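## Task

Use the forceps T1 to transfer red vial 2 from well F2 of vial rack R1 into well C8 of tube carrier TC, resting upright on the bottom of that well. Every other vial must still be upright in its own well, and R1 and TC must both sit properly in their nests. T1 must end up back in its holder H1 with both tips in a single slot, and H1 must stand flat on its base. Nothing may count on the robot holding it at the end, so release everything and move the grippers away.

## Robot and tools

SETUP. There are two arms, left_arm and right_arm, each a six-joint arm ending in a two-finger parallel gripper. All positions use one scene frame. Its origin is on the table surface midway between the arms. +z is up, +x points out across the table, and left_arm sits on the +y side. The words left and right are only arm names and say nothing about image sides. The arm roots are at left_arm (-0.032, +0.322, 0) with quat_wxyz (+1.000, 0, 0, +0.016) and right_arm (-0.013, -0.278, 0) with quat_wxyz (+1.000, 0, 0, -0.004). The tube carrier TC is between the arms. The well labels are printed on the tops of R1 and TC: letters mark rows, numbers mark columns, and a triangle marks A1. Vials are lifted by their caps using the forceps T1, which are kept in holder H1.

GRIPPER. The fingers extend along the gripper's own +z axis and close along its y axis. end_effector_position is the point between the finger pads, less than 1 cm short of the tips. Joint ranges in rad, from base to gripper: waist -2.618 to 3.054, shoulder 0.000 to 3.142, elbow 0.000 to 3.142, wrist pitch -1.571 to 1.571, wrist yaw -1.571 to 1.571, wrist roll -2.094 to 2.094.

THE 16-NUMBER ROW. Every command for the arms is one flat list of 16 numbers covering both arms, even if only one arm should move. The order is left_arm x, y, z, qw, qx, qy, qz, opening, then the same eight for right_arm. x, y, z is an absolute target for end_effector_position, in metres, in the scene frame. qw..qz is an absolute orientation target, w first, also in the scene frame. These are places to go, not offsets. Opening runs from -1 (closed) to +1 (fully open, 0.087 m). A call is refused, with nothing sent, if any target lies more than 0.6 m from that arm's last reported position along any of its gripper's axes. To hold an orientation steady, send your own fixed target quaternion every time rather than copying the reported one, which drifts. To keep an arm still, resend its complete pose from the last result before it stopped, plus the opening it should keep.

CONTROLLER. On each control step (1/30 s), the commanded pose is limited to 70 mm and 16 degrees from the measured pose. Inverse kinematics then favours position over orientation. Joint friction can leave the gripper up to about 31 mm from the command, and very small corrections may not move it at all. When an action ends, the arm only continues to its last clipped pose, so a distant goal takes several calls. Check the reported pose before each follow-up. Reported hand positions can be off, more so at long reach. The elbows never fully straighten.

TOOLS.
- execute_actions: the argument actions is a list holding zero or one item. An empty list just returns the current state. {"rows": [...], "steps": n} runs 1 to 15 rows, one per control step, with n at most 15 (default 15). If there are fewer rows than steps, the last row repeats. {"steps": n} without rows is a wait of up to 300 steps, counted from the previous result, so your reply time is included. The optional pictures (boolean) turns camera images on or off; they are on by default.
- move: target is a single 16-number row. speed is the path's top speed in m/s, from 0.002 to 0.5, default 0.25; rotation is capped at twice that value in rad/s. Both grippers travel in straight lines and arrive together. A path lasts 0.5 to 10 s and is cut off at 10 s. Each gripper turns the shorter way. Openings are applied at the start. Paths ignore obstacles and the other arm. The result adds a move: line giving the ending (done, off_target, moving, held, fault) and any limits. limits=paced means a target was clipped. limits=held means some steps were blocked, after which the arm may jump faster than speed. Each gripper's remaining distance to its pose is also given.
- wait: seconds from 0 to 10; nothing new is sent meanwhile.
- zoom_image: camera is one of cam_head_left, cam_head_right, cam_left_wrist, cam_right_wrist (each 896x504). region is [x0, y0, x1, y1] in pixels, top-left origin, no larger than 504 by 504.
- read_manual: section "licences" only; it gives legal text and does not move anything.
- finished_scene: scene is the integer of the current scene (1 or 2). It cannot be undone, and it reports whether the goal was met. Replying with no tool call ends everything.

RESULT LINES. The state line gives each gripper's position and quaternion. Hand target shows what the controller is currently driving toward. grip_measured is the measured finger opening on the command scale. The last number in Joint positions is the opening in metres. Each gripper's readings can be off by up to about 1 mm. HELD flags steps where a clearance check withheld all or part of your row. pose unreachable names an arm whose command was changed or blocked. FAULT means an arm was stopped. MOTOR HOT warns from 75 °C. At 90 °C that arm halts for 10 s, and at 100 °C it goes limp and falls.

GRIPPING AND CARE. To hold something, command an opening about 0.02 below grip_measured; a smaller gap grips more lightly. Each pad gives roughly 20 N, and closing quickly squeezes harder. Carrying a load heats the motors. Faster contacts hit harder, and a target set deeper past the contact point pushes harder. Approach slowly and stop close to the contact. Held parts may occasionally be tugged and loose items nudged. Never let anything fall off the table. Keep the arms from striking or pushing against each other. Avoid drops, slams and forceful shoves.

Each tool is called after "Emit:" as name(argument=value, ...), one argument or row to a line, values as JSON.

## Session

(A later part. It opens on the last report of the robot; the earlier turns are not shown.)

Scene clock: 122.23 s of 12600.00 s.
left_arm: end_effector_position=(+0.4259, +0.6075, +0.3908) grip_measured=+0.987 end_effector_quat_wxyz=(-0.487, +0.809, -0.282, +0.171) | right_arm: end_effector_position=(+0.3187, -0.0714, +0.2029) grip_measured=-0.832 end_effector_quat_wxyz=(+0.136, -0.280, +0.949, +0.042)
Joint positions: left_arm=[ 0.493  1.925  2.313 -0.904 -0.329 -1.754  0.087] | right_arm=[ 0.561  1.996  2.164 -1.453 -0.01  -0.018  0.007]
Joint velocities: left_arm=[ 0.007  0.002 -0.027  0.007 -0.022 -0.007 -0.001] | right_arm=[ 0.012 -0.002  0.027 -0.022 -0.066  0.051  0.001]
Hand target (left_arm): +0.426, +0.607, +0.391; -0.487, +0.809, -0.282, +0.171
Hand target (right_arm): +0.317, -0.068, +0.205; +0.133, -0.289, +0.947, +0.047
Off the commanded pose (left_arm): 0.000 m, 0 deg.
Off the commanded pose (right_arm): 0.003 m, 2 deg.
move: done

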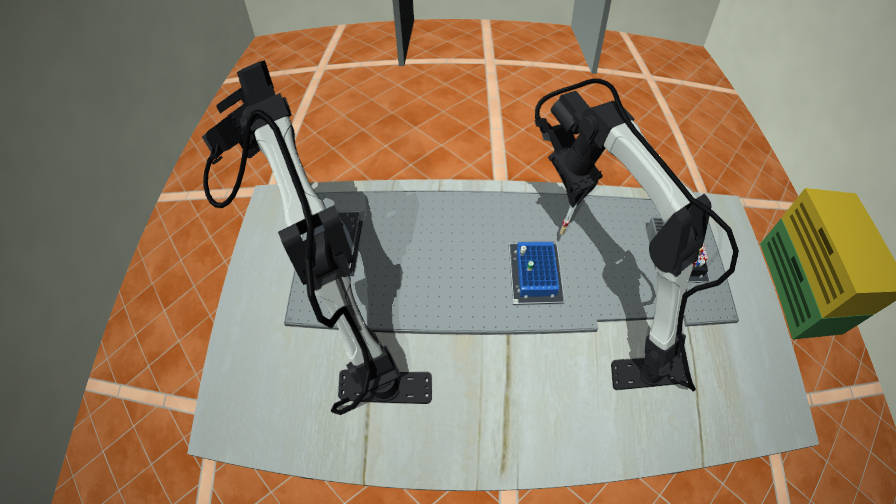

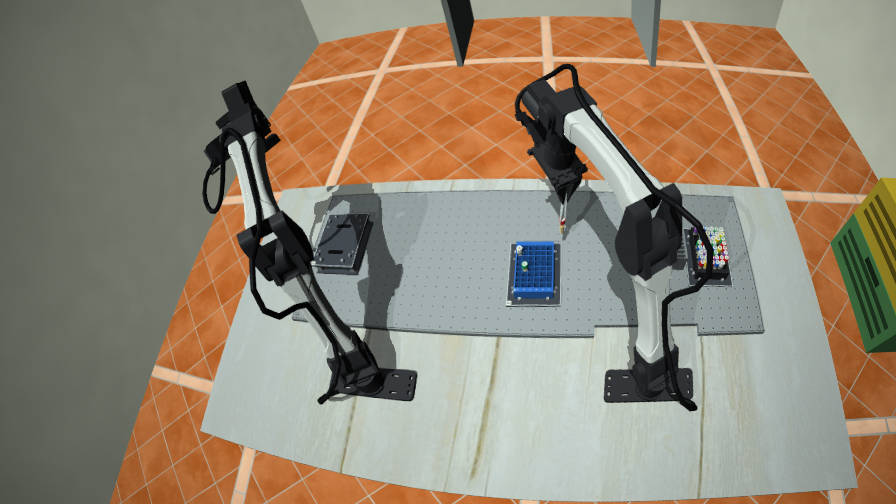

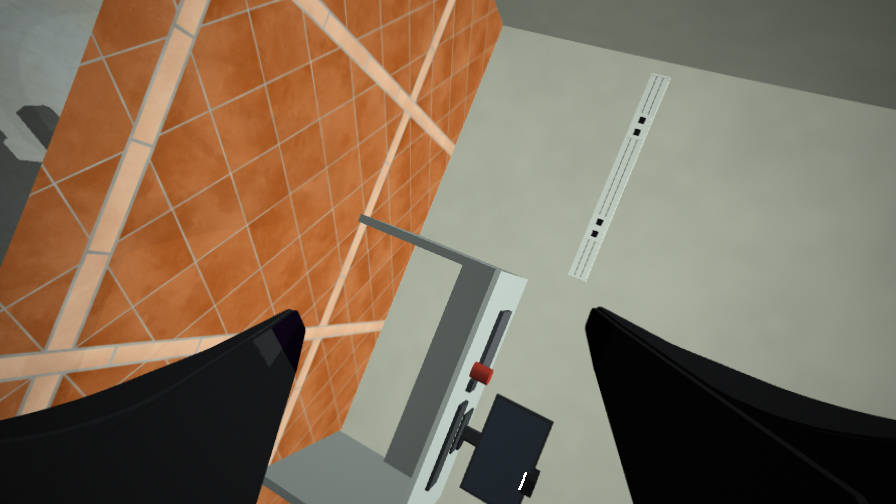

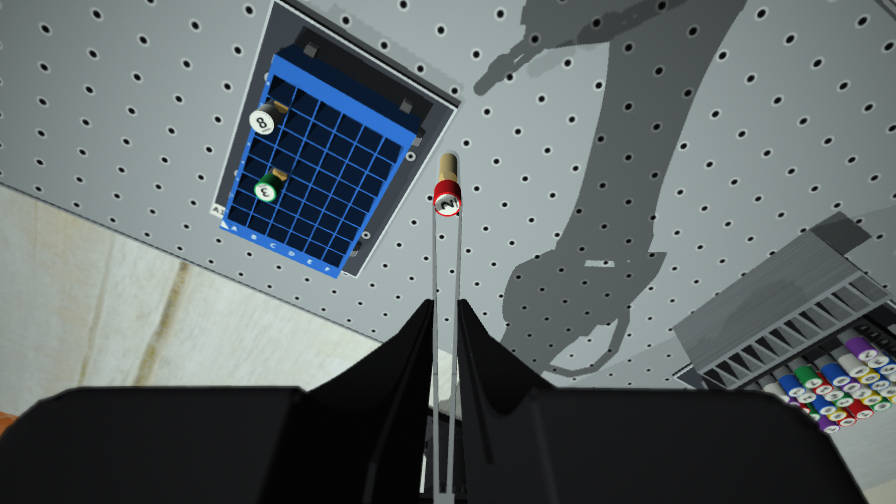

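Emit:
move(
  target=[0.4259,0.6075,0.3908,-0.487,0.809,-0.282,0.171,1,0.298,0.0,0.188,0.121,-0.355,0.926,0.047,-0.84],
  speed=0.08,
)

Emit:
zoom_image(
  camera="cam_head_left",
  region=[500, 210, 575, 270],
)

Emit:
zoom_image(
  camera="cam_head_right",
  region=[500, 210, 575, 270],
)

Emit:
zoom_image(
  camera="cam_right_wrist",
  region=[350, 80, 550, 240],
)

Scene clock: 124.70 s of 12600.00 s.
left_arm: end_effector_position=(+0.4259, +0.6075, +0.3908) grip_measured=+0.987 end_effector_quat_wxyz=(-0.487, +0.809, -0.282, +0.171) | right_arm: end_effector_position=(+0.2983, -0.0018, +0.1852) grip_measured=-0.832 end_effector_quat_wxyz=(+0.121, -0.355, +0.925, +0.051)
Joint positions: left_arm=[ 0.493  1.925  2.313 -0.904 -0.329 -1.754  0.087] | right_arm=[ 0.729  2.127  2.291 -1.471 -0.01  -0.01   0.007]
Joint velocities: left_arm=[-0.002 -0.007  0.002 -0.007 -0.022 -0.037  0.001] | right_arm=[ 0.012 -0.002  0.027 -0.022  0.051 -0.037 -0.   ]
Hand target (left_arm): +0.426, +0.607, +0.391; -0.487, +0.809, -0.282, +0.171
Hand target (right_arm): +0.297, +0.000, +0.188; +0.122, -0.355, +0.926, +0.050
Off the commanded pose (left_arm): 0.000 m, 0 deg.
Off the commanded pose (right_arm): 0.003 m, 0 deg.
move: done

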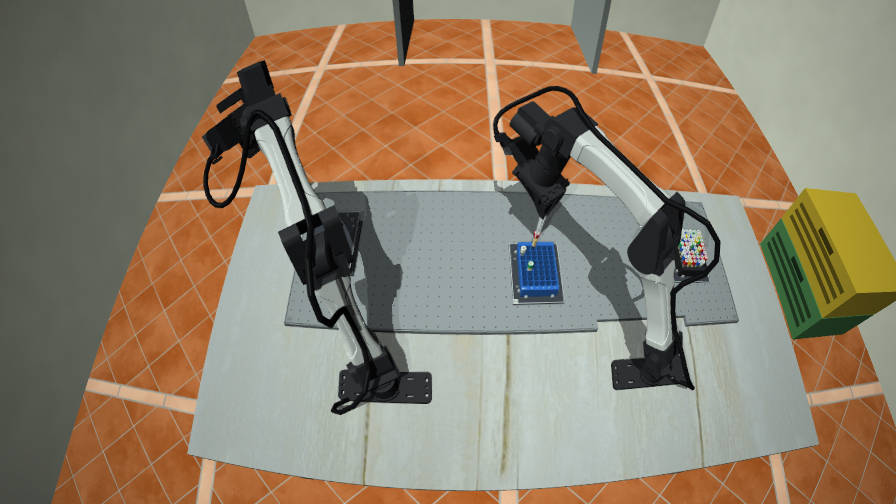

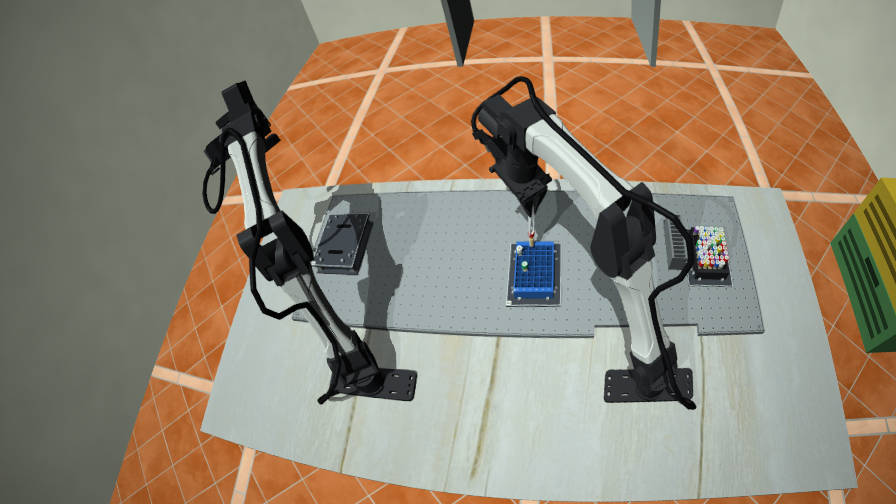

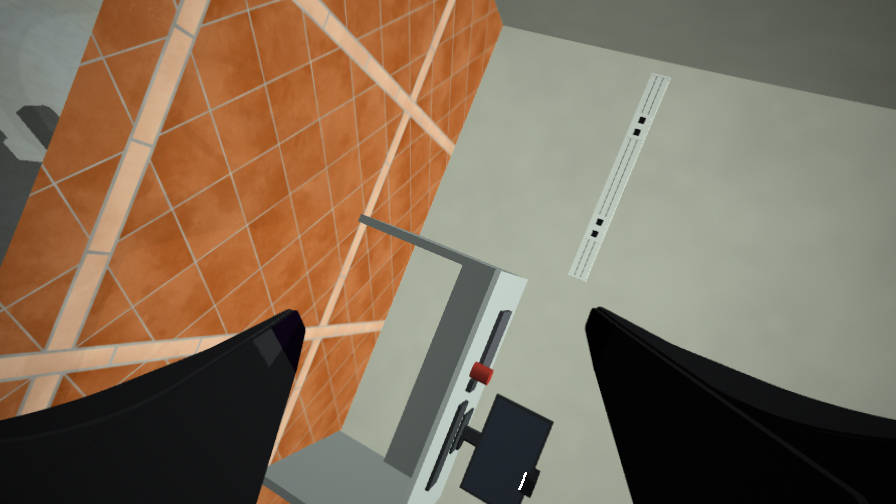

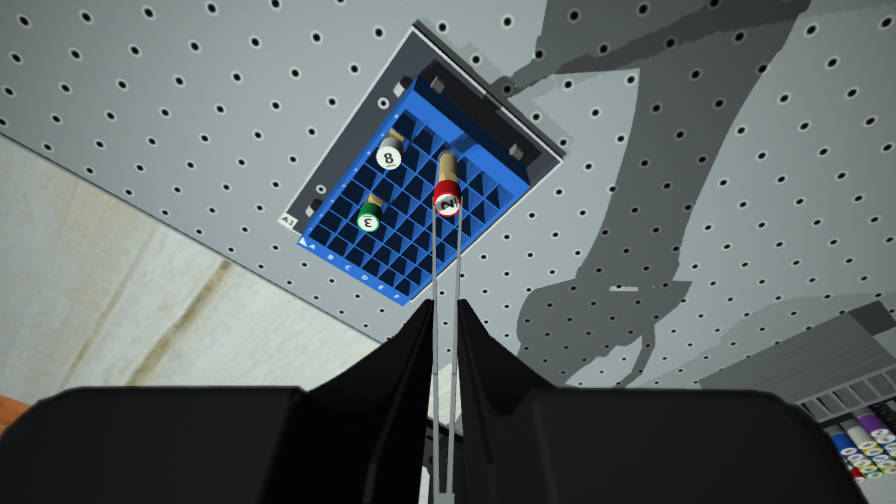

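Region (500, 210, 575, 270) of cam_head_left's 896x504 image, scaled by 6.720, with more detail than that image has; it fills the top 403 rows of this view, and the rest is white.

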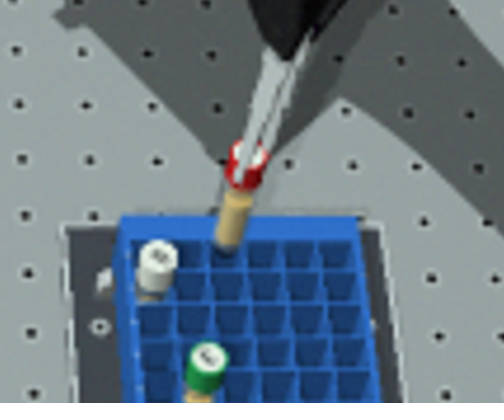

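Region (500, 210, 575, 270) of cam_head_right's 896x504 image, scaled by 6.720, with more detail than that image has; it fills the top 403 rows of this view, and the rest is white.

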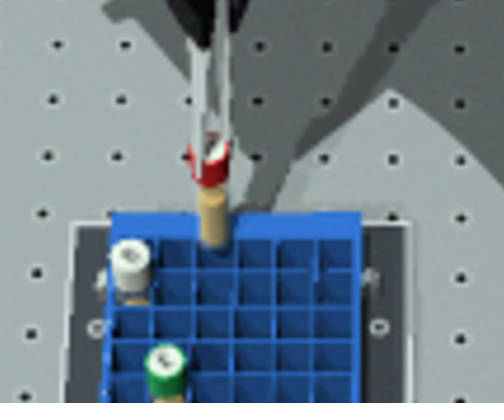

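Region (350, 80, 550, 240) of cam_right_wrist's 896x504 image, scaled by 2.520, with more detail than that image has; it fills the top 403 rows of this view, and the rest is white.

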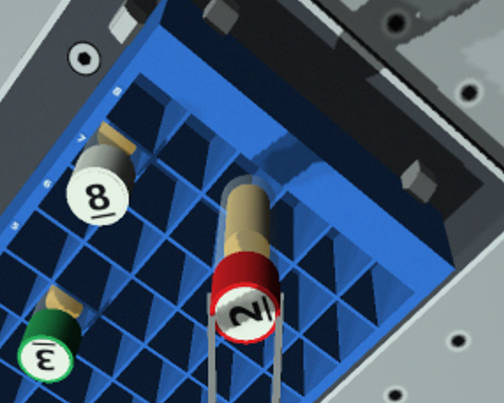

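Emit:
move(
  target=[0.4259,0.6075,0.3908,-0.487,0.809,-0.282,0.171,1,0.2998,-0.0005,0.173,0.108,-0.356,0.927,0.046,-0.84],
  speed=0.015,
)

Emit:
zoom_image(
  camera="cam_head_left",
  region=[500, 210, 575, 270],
)

Emit:
zoom_image(
  camera="cam_head_right",
  region=[500, 210, 575, 270],
)

Emit:
zoom_image(
  camera="cam_right_wrist",
  region=[350, 80, 550, 240],
)

Scene clock: 127.07 s of 12600.00 s.
left_arm: end_effector_position=(+0.4259, +0.6075, +0.3908) grip_measured=+0.987 end_effector_quat_wxyz=(-0.487, +0.809, -0.282, +0.171) | right_arm: end_effector_position=(+0.2988, -0.0013, +0.1785) grip_measured=-0.832 end_effector_quat_wxyz=(+0.113, -0.356, +0.927, +0.047)
Joint positions: left_arm=[ 0.493  1.925  2.313 -0.904 -0.329 -1.754  0.087] | right_arm=[ 0.729  2.145  2.293 -1.474 -0.01  -0.01   0.007]
Joint velocities: left_arm=[-0.007  0.017 -0.027 -0.066  0.037 -0.037  0.   ] | right_arm=[ 0.012 -0.017  0.007  0.022  0.007 -0.095  0.002]
Hand target (left_arm): +0.426, +0.607, +0.391; -0.487, +0.809, -0.282, +0.171
Hand target (right_arm): +0.300, -0.000, +0.173; +0.108, -0.356, +0.927, +0.046
Off the commanded pose (left_arm): 0.000 m, 0 deg.
Off the commanded pose (right_arm): 0.006 m, 1 deg.
move: done

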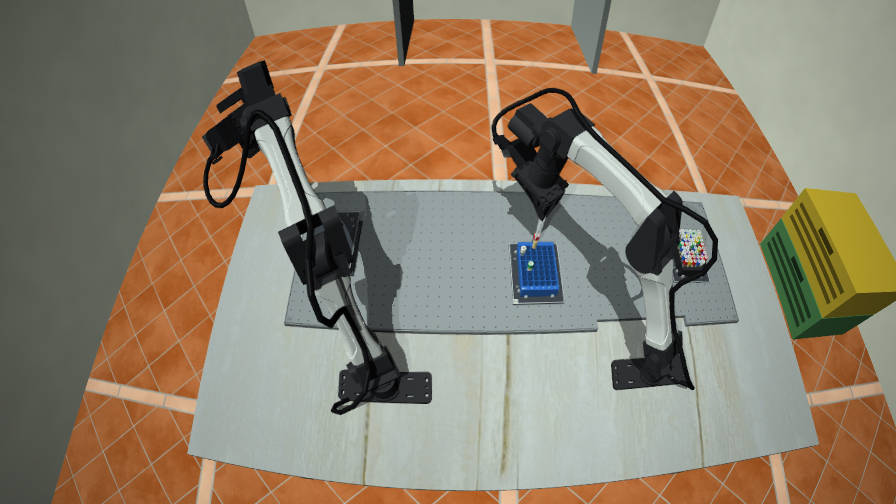

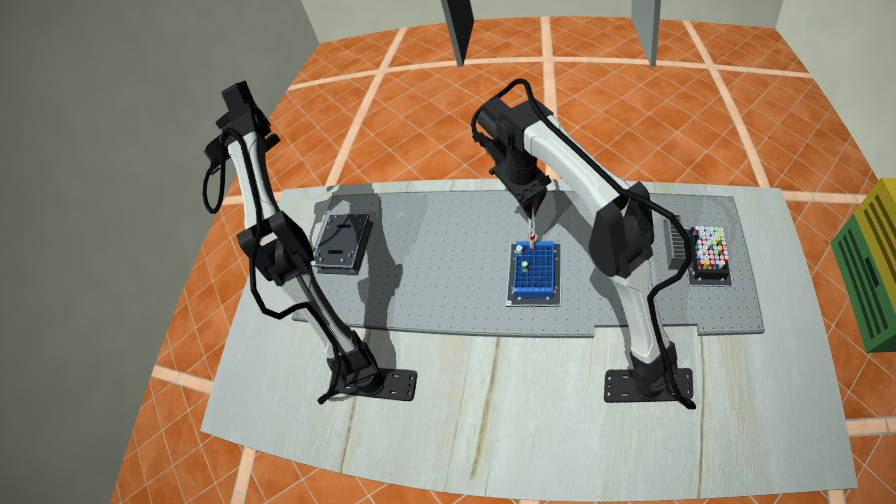

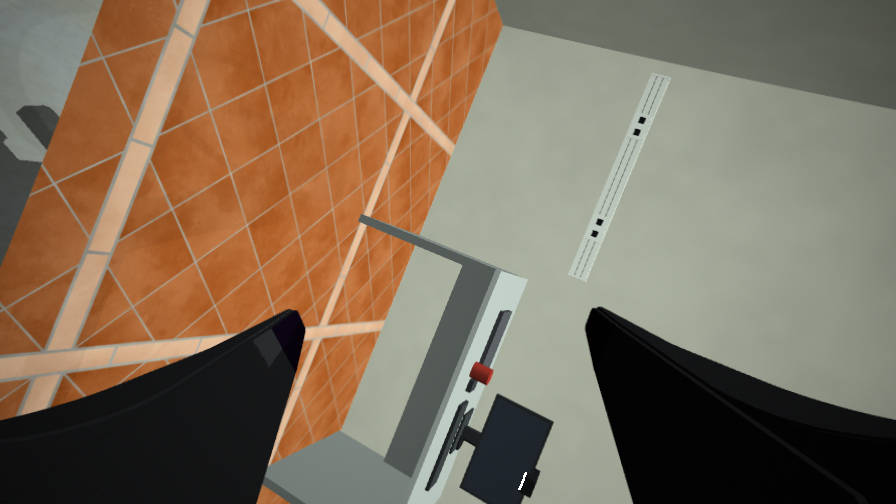

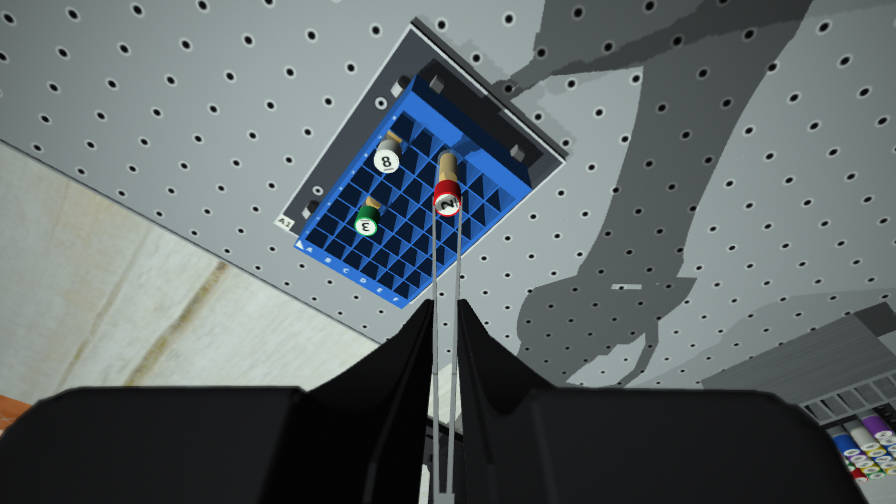

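Region (500, 210, 575, 270) of cam_head_left's 896x504 image, scaled by 6.720, with more detail than that image has; it fills the top 403 rows of this view, and the rest is white.

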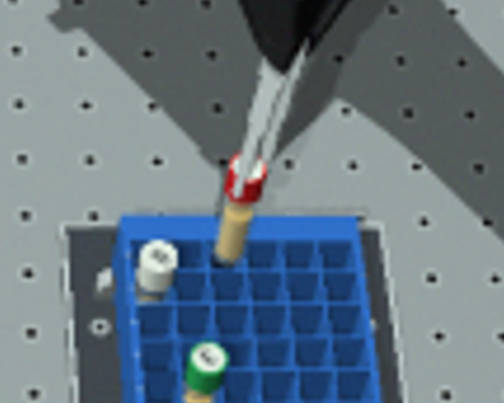

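Region (500, 210, 575, 270) of cam_head_right's 896x504 image, scaled by 6.720, with more detail than that image has; it fills the top 403 rows of this view, and the rest is white.

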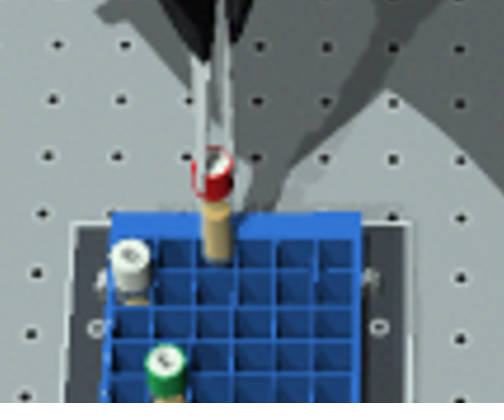

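Region (350, 80, 550, 240) of cam_right_wrist's 896x504 image, scaled by 2.520, with more detail than that image has; it fills the top 403 rows of this view, and the rest is white.

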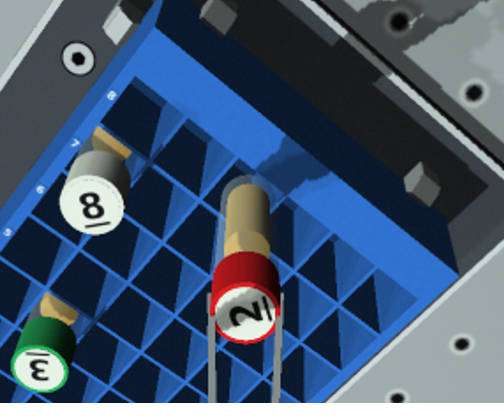

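Aligned. Continue mostly by shoulder.

Emit:
move(
  target=[0.4259,0.6075,0.3908,-0.487,0.809,-0.282,0.171,1,0.301,0.0006,0.161,0.097,-0.357,0.928,0.041,-0.84],
  speed=0.015,
)

Emit:
zoom_image(
  camera="cam_right_wrist",
  region=[350, 80, 550, 240],
)

Scene clock: 129.43 s of 12600.00 s.
left_arm: end_effector_position=(+0.4259, +0.6075, +0.3908) grip_measured=+0.987 end_effector_quat_wxyz=(-0.487, +0.809, -0.282, +0.171) | right_arm: end_effector_position=(+0.3000, -0.0003, +0.1765) grip_measured=-0.833 end_effector_quat_wxyz=(+0.112, -0.356, +0.927, +0.047)
Joint positions: left_arm=[ 0.493  1.925  2.313 -0.904 -0.329 -1.754  0.087] | right_arm=[ 0.729  2.15   2.293 -1.469 -0.01  -0.01   0.007]
Joint velocities: left_arm=[-0.002  0.002  0.012 -0.022  0.037 -0.081 -0.001] | right_arm=[-0.002 -0.002 -0.007  0.051  0.007 -0.037  0.001]
Hand target (left_arm): +0.426, +0.607, +0.391; -0.487, +0.809, -0.282, +0.171
Hand target (right_arm): +0.301, +0.001, +0.161; +0.097, -0.357, +0.928, +0.041
Off the commanded pose (left_arm): 0.000 m, 0 deg.
Off the commanded pose (right_arm): 0.016 m, 2 deg.
move: off_target (right_arm)

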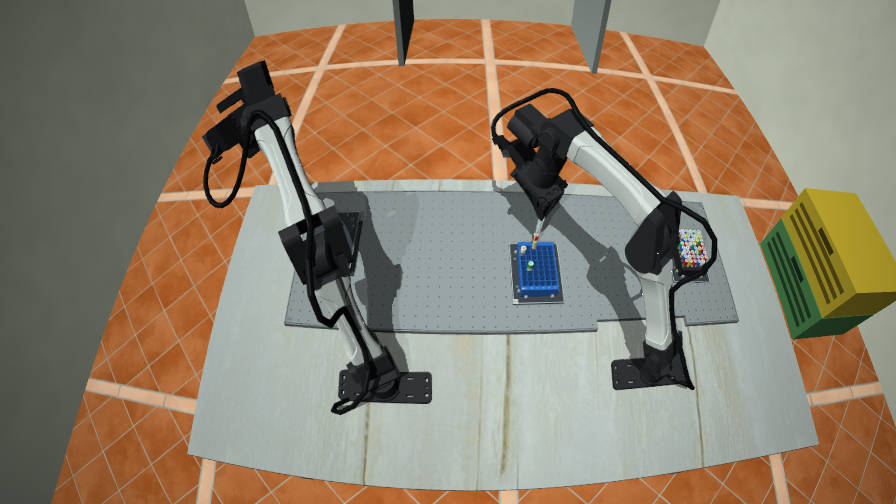

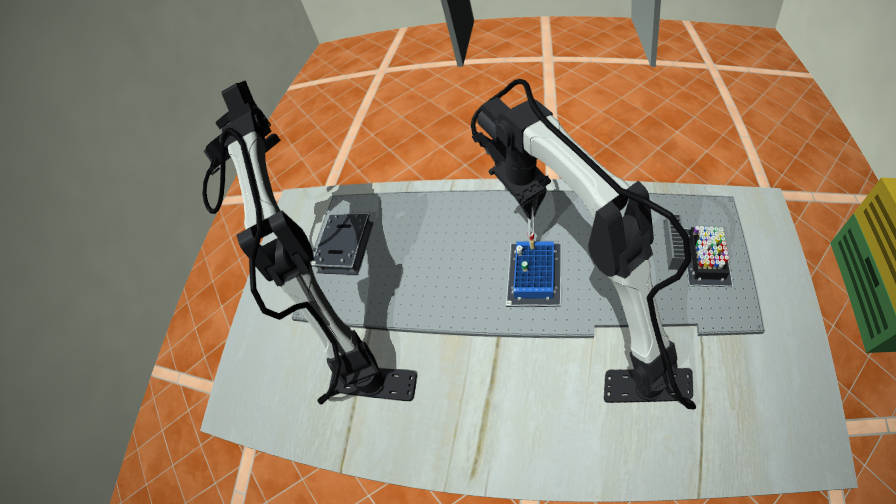

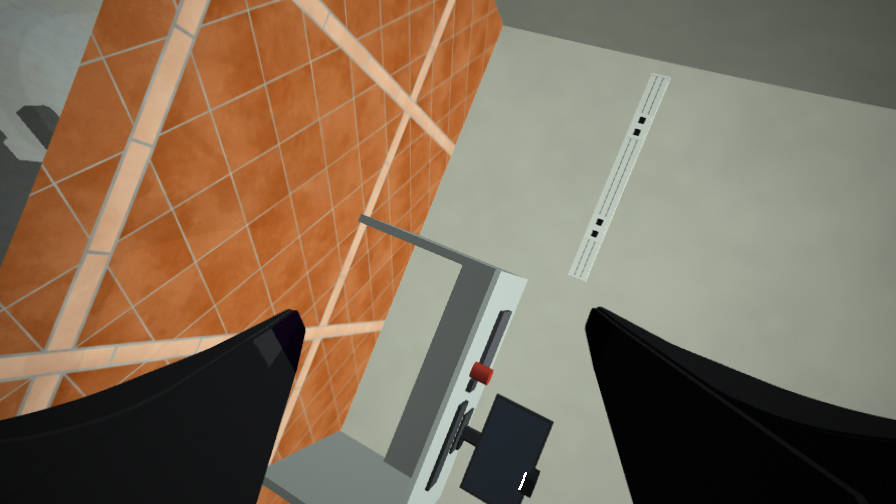

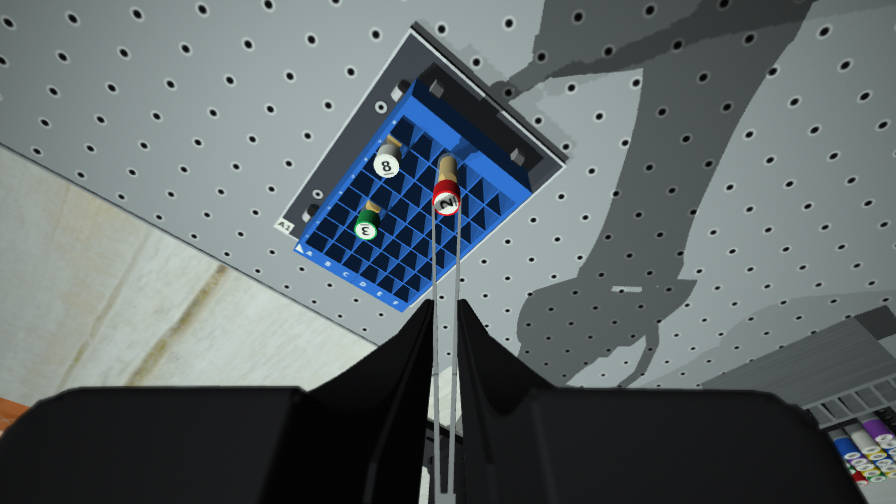

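Region (350, 80, 550, 240) of cam_right_wrist's 896x504 image, scaled by 2.520, with more detail than that image has; it fills the top 403 rows of this view, and the rest is white.

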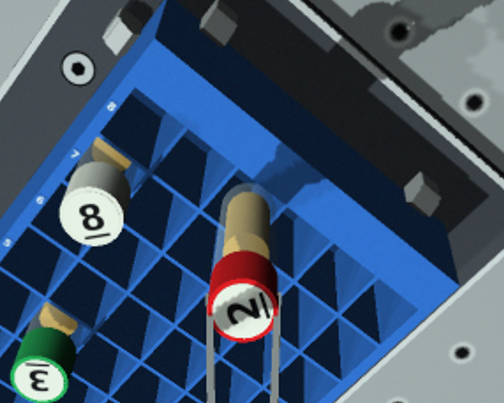

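Emit:
move(
  target=[0.4259,0.6075,0.3908,-0.487,0.809,-0.282,0.171,1,0.297,-0.003,0.188,0.121,-0.359,0.924,0.051,-0.84],
  speed=0.015,
)

Emit:
zoom_image(
  camera="cam_right_wrist",
  region=[400, 120, 500, 200],
)

Scene clock: 131.57 s of 12600.00 s.
left_arm: end_effector_position=(+0.4259, +0.6075, +0.3908) grip_measured=+0.987 end_effector_quat_wxyz=(-0.487, +0.809, -0.282, +0.171) | right_arm: end_effector_position=(+0.2999, -0.0004, +0.1775) grip_measured=-0.833 end_effector_quat_wxyz=(+0.114, -0.356, +0.926, +0.048)
Joint positions: left_arm=[ 0.493  1.925  2.313 -0.904 -0.329 -1.754  0.087] | right_arm=[ 0.729  2.147  2.293 -1.469 -0.01  -0.01   0.007]
Joint velocities: left_arm=[-0.002 -0.012  0.002 -0.007 -0.037  0.037 -0.   ] | right_arm=[-0.002 -0.002 -0.007  0.022  0.022 -0.066 -0.   ]
Hand target (left_arm): +0.426, +0.607, +0.391; -0.487, +0.809, -0.282, +0.171
Hand target (right_arm): +0.297, -0.003, +0.188; +0.121, -0.359, +0.924, +0.051
Off the commanded pose (left_arm): 0.000 m, 0 deg.
Off the commanded pose (right_arm): 0.011 m, 1 deg.
move: off_target (right_arm)

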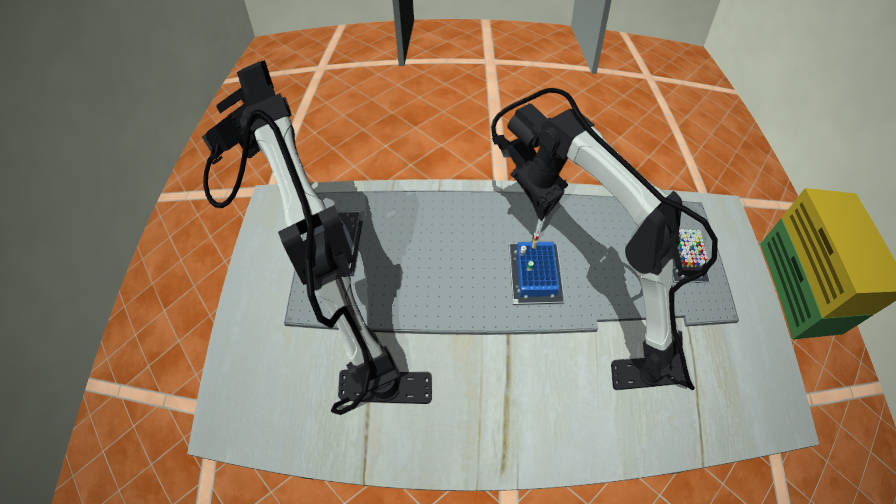

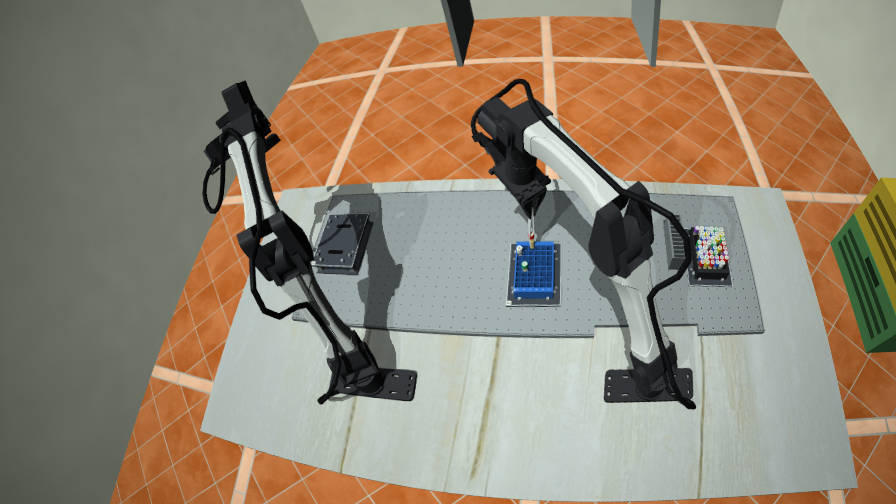

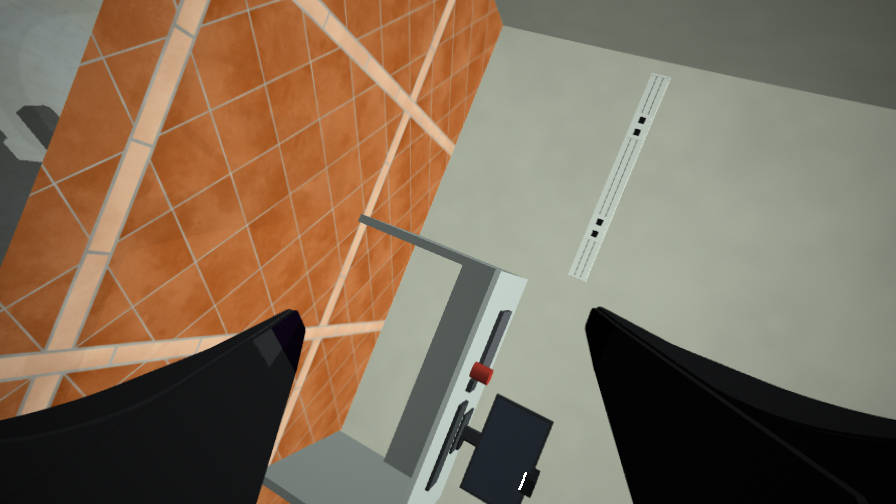

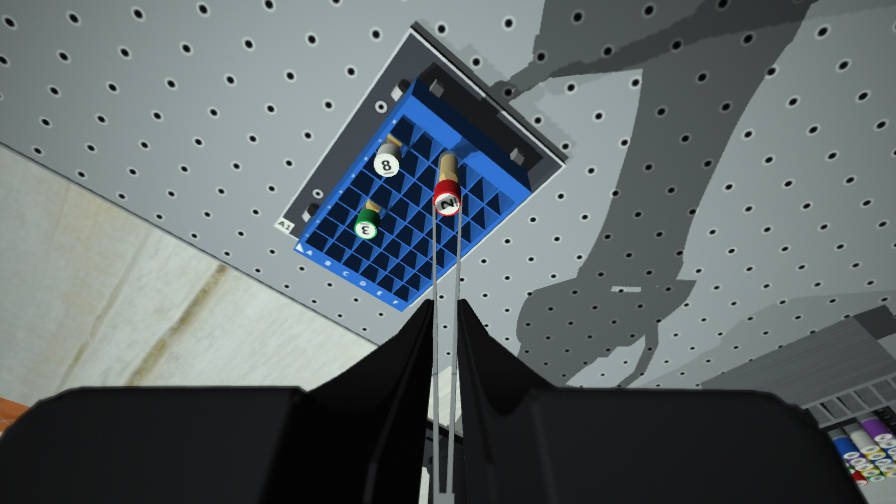

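Region (400, 120, 500, 200) of cam_right_wrist's 896x504 image, scaled by 5.040, with more detail than that image has; it fills the top 403 rows of this view, and the rest is white.

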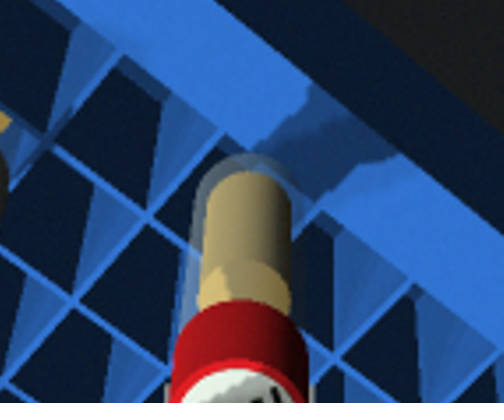

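Emit:
move(
  target=[0.4259,0.6075,0.3908,-0.487,0.809,-0.282,0.171,1,0.2955,-0.0025,0.187,0.118,-0.341,0.931,0.051,-0.84],
  speed=0.015,
)

Emit:
zoom_image(
  camera="cam_right_wrist",
  region=[400, 120, 500, 200],
)

Scene clock: 134.13 s of 12600.00 s.
left_arm: end_effector_position=(+0.4259, +0.6075, +0.3908) grip_measured=+0.987 end_effector_quat_wxyz=(-0.487, +0.809, -0.282, +0.171) | right_arm: end_effector_position=(+0.2993, +0.0003, +0.1775) grip_measured=-0.833 end_effector_quat_wxyz=(+0.113, -0.345, +0.930, +0.049)
Joint positions: left_arm=[ 0.493  1.925  2.313 -0.904 -0.329 -1.754  0.087] | right_arm=[ 0.729  2.147  2.293 -1.469 -0.01   0.013  0.007]
Joint velocities: left_arm=[-0.002  0.007 -0.007  0.007  0.022 -0.037 -0.001] | right_arm=[ 0.007 -0.007  0.002 -0.007 -0.037  0.125 -0.   ]
Hand target (left_arm): +0.426, +0.607, +0.391; -0.487, +0.809, -0.282, +0.171
Hand target (right_arm): +0.295, -0.003, +0.187; +0.118, -0.341, +0.931, +0.051
Off the commanded pose (left_arm): 0.000 m, 0 deg.
Off the commanded pose (right_arm): 0.011 m, 1 deg.
move: off_target (right_arm)

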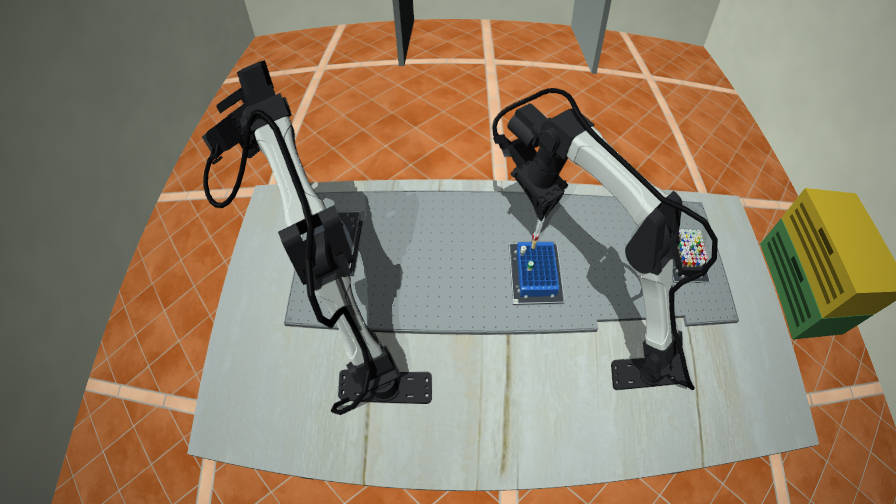

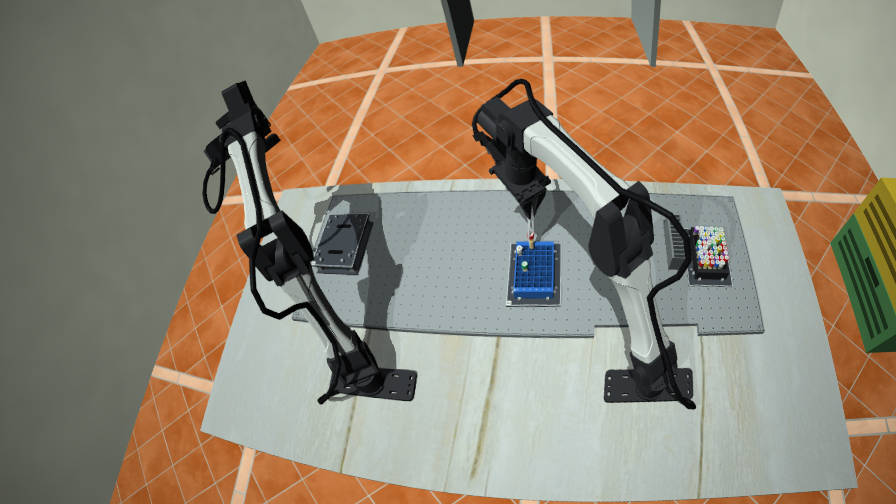

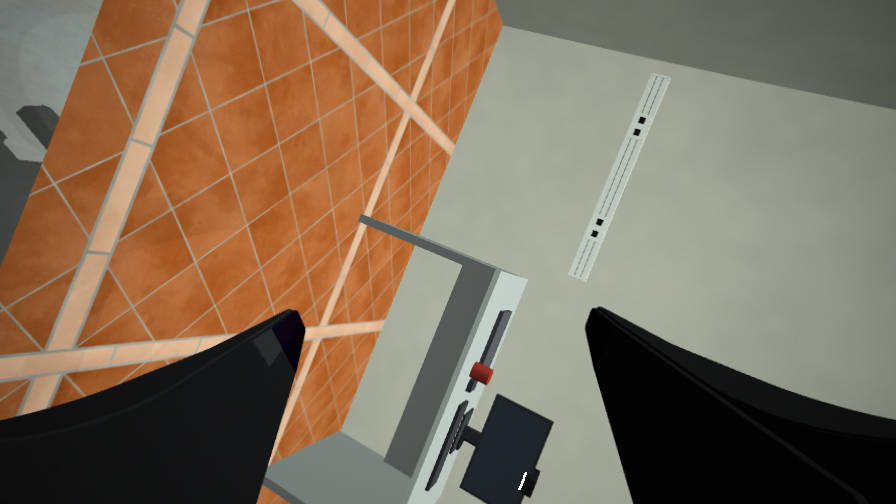

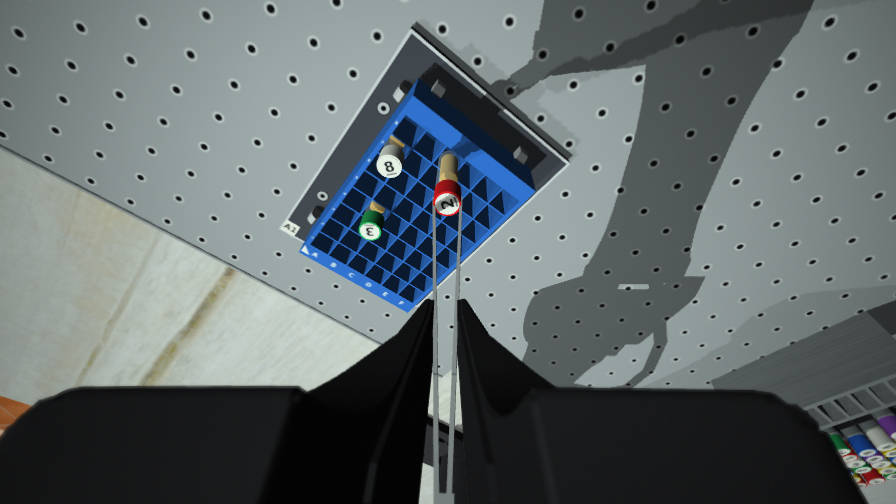

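Region (400, 120, 500, 200) of cam_right_wrist's 896x504 image, scaled by 5.040, with more detail than that image has; it fills the top 403 rows of this view, and the rest is white.

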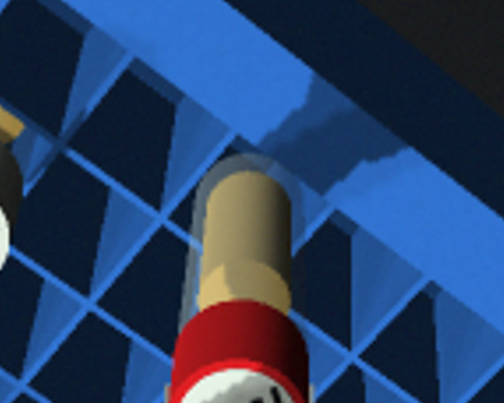

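Emit:
move(
  target=[0.4259,0.6075,0.3908,-0.487,0.809,-0.282,0.171,1,0.2966,-0.0021,0.1772,0.1062,-0.345,0.931,0.0465,-0.84],
  speed=0.01,
)

Emit:
zoom_image(
  camera="cam_right_wrist",
  region=[400, 120, 500, 200],
)

Scene clock: 138.37 s of 12600.00 s.
left_arm: end_effector_position=(+0.4259, +0.6075, +0.3908) grip_measured=+0.987 end_effector_quat_wxyz=(-0.487, +0.809, -0.282, +0.171) | right_arm: end_effector_position=(+0.2992, +0.0004, +0.1775) grip_measured=-0.833 end_effector_quat_wxyz=(+0.113, -0.345, +0.931, +0.049)
Joint positions: left_arm=[ 0.493  1.925  2.313 -0.904 -0.329 -1.754  0.087] | right_arm=[ 0.729  2.147  2.293 -1.469 -0.01   0.014  0.007]
Joint velocities: left_arm=[ 0.017 -0.012 -0.002 -0.081  0.022 -0.007 -0.   ] | right_arm=[-0.017  0.007  0.012  0.007 -0.037 -0.037  0.001]
Hand target (left_arm): +0.426, +0.607, +0.391; -0.487, +0.809, -0.282, +0.171
Hand target (right_arm): +0.297, -0.002, +0.177; +0.106, -0.345, +0.931, +0.047
Off the commanded pose (left_arm): 0.000 m, 0 deg.
Off the commanded pose (right_arm): 0.004 m, 1 deg.
After step 90, 0.27 s passed at rest.
move: done

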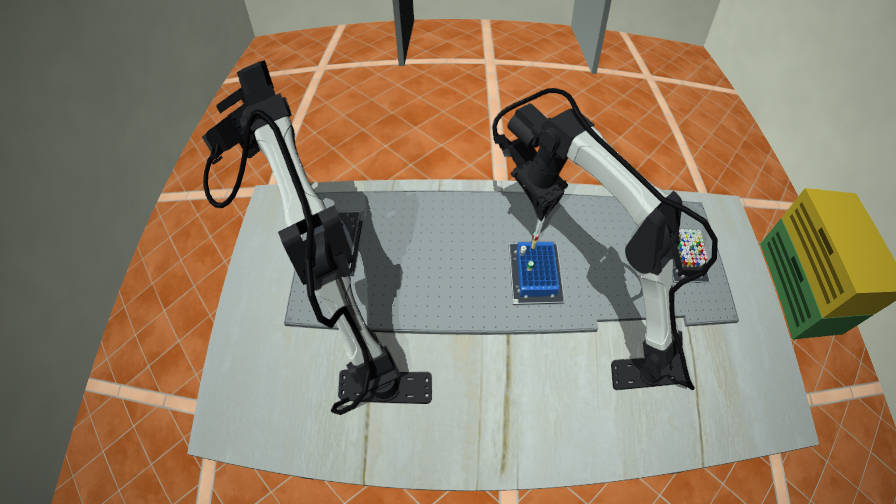

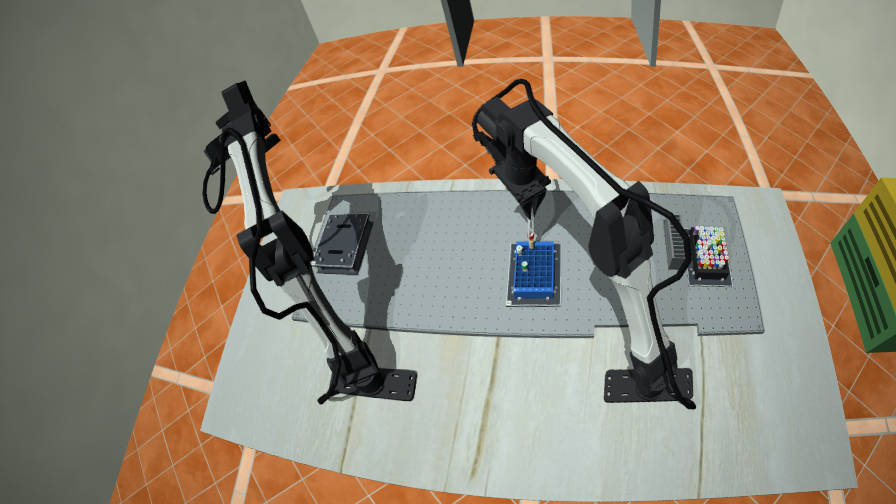

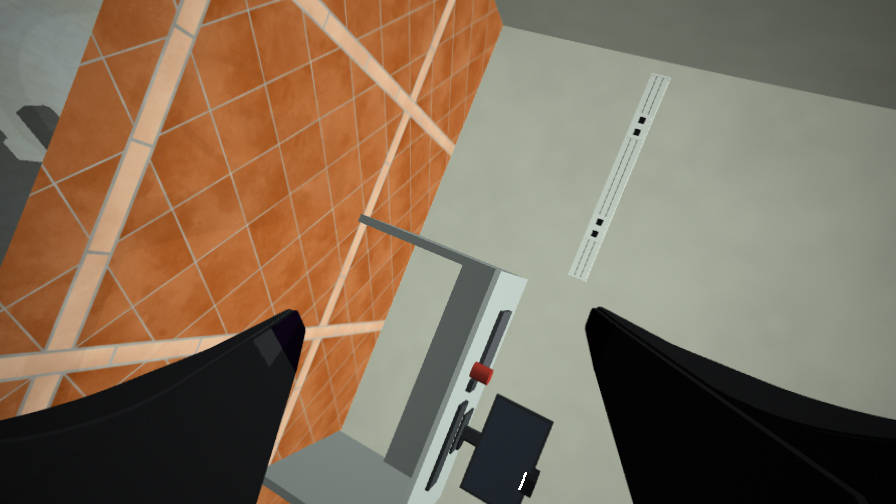

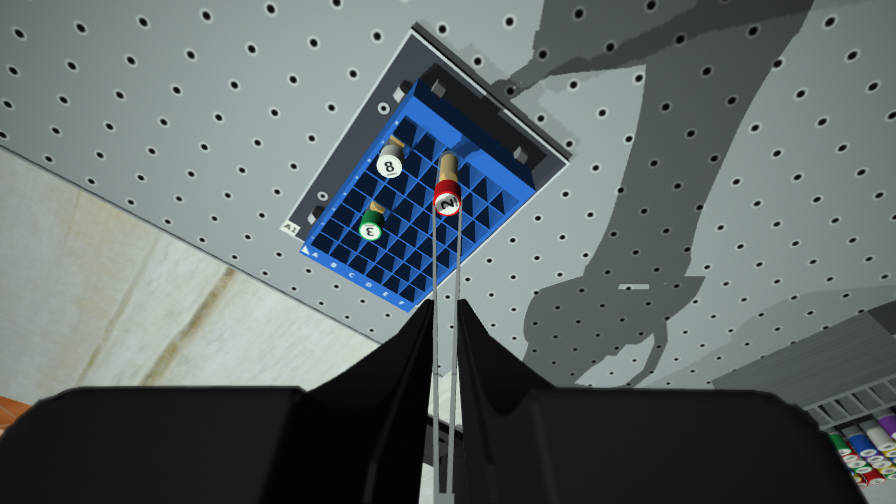

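Region (400, 120, 500, 200) of cam_right_wrist's 896x504 image, scaled by 5.040, with more detail than that image has; it fills the top 403 rows of this view, and the rest is white.

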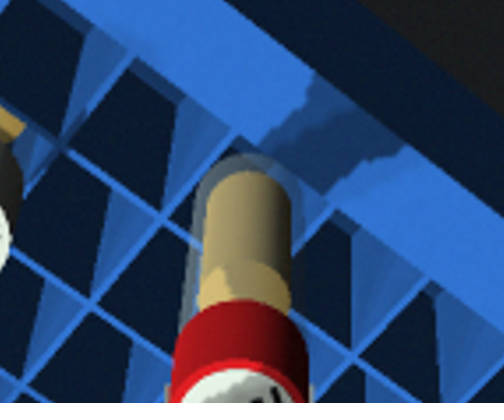

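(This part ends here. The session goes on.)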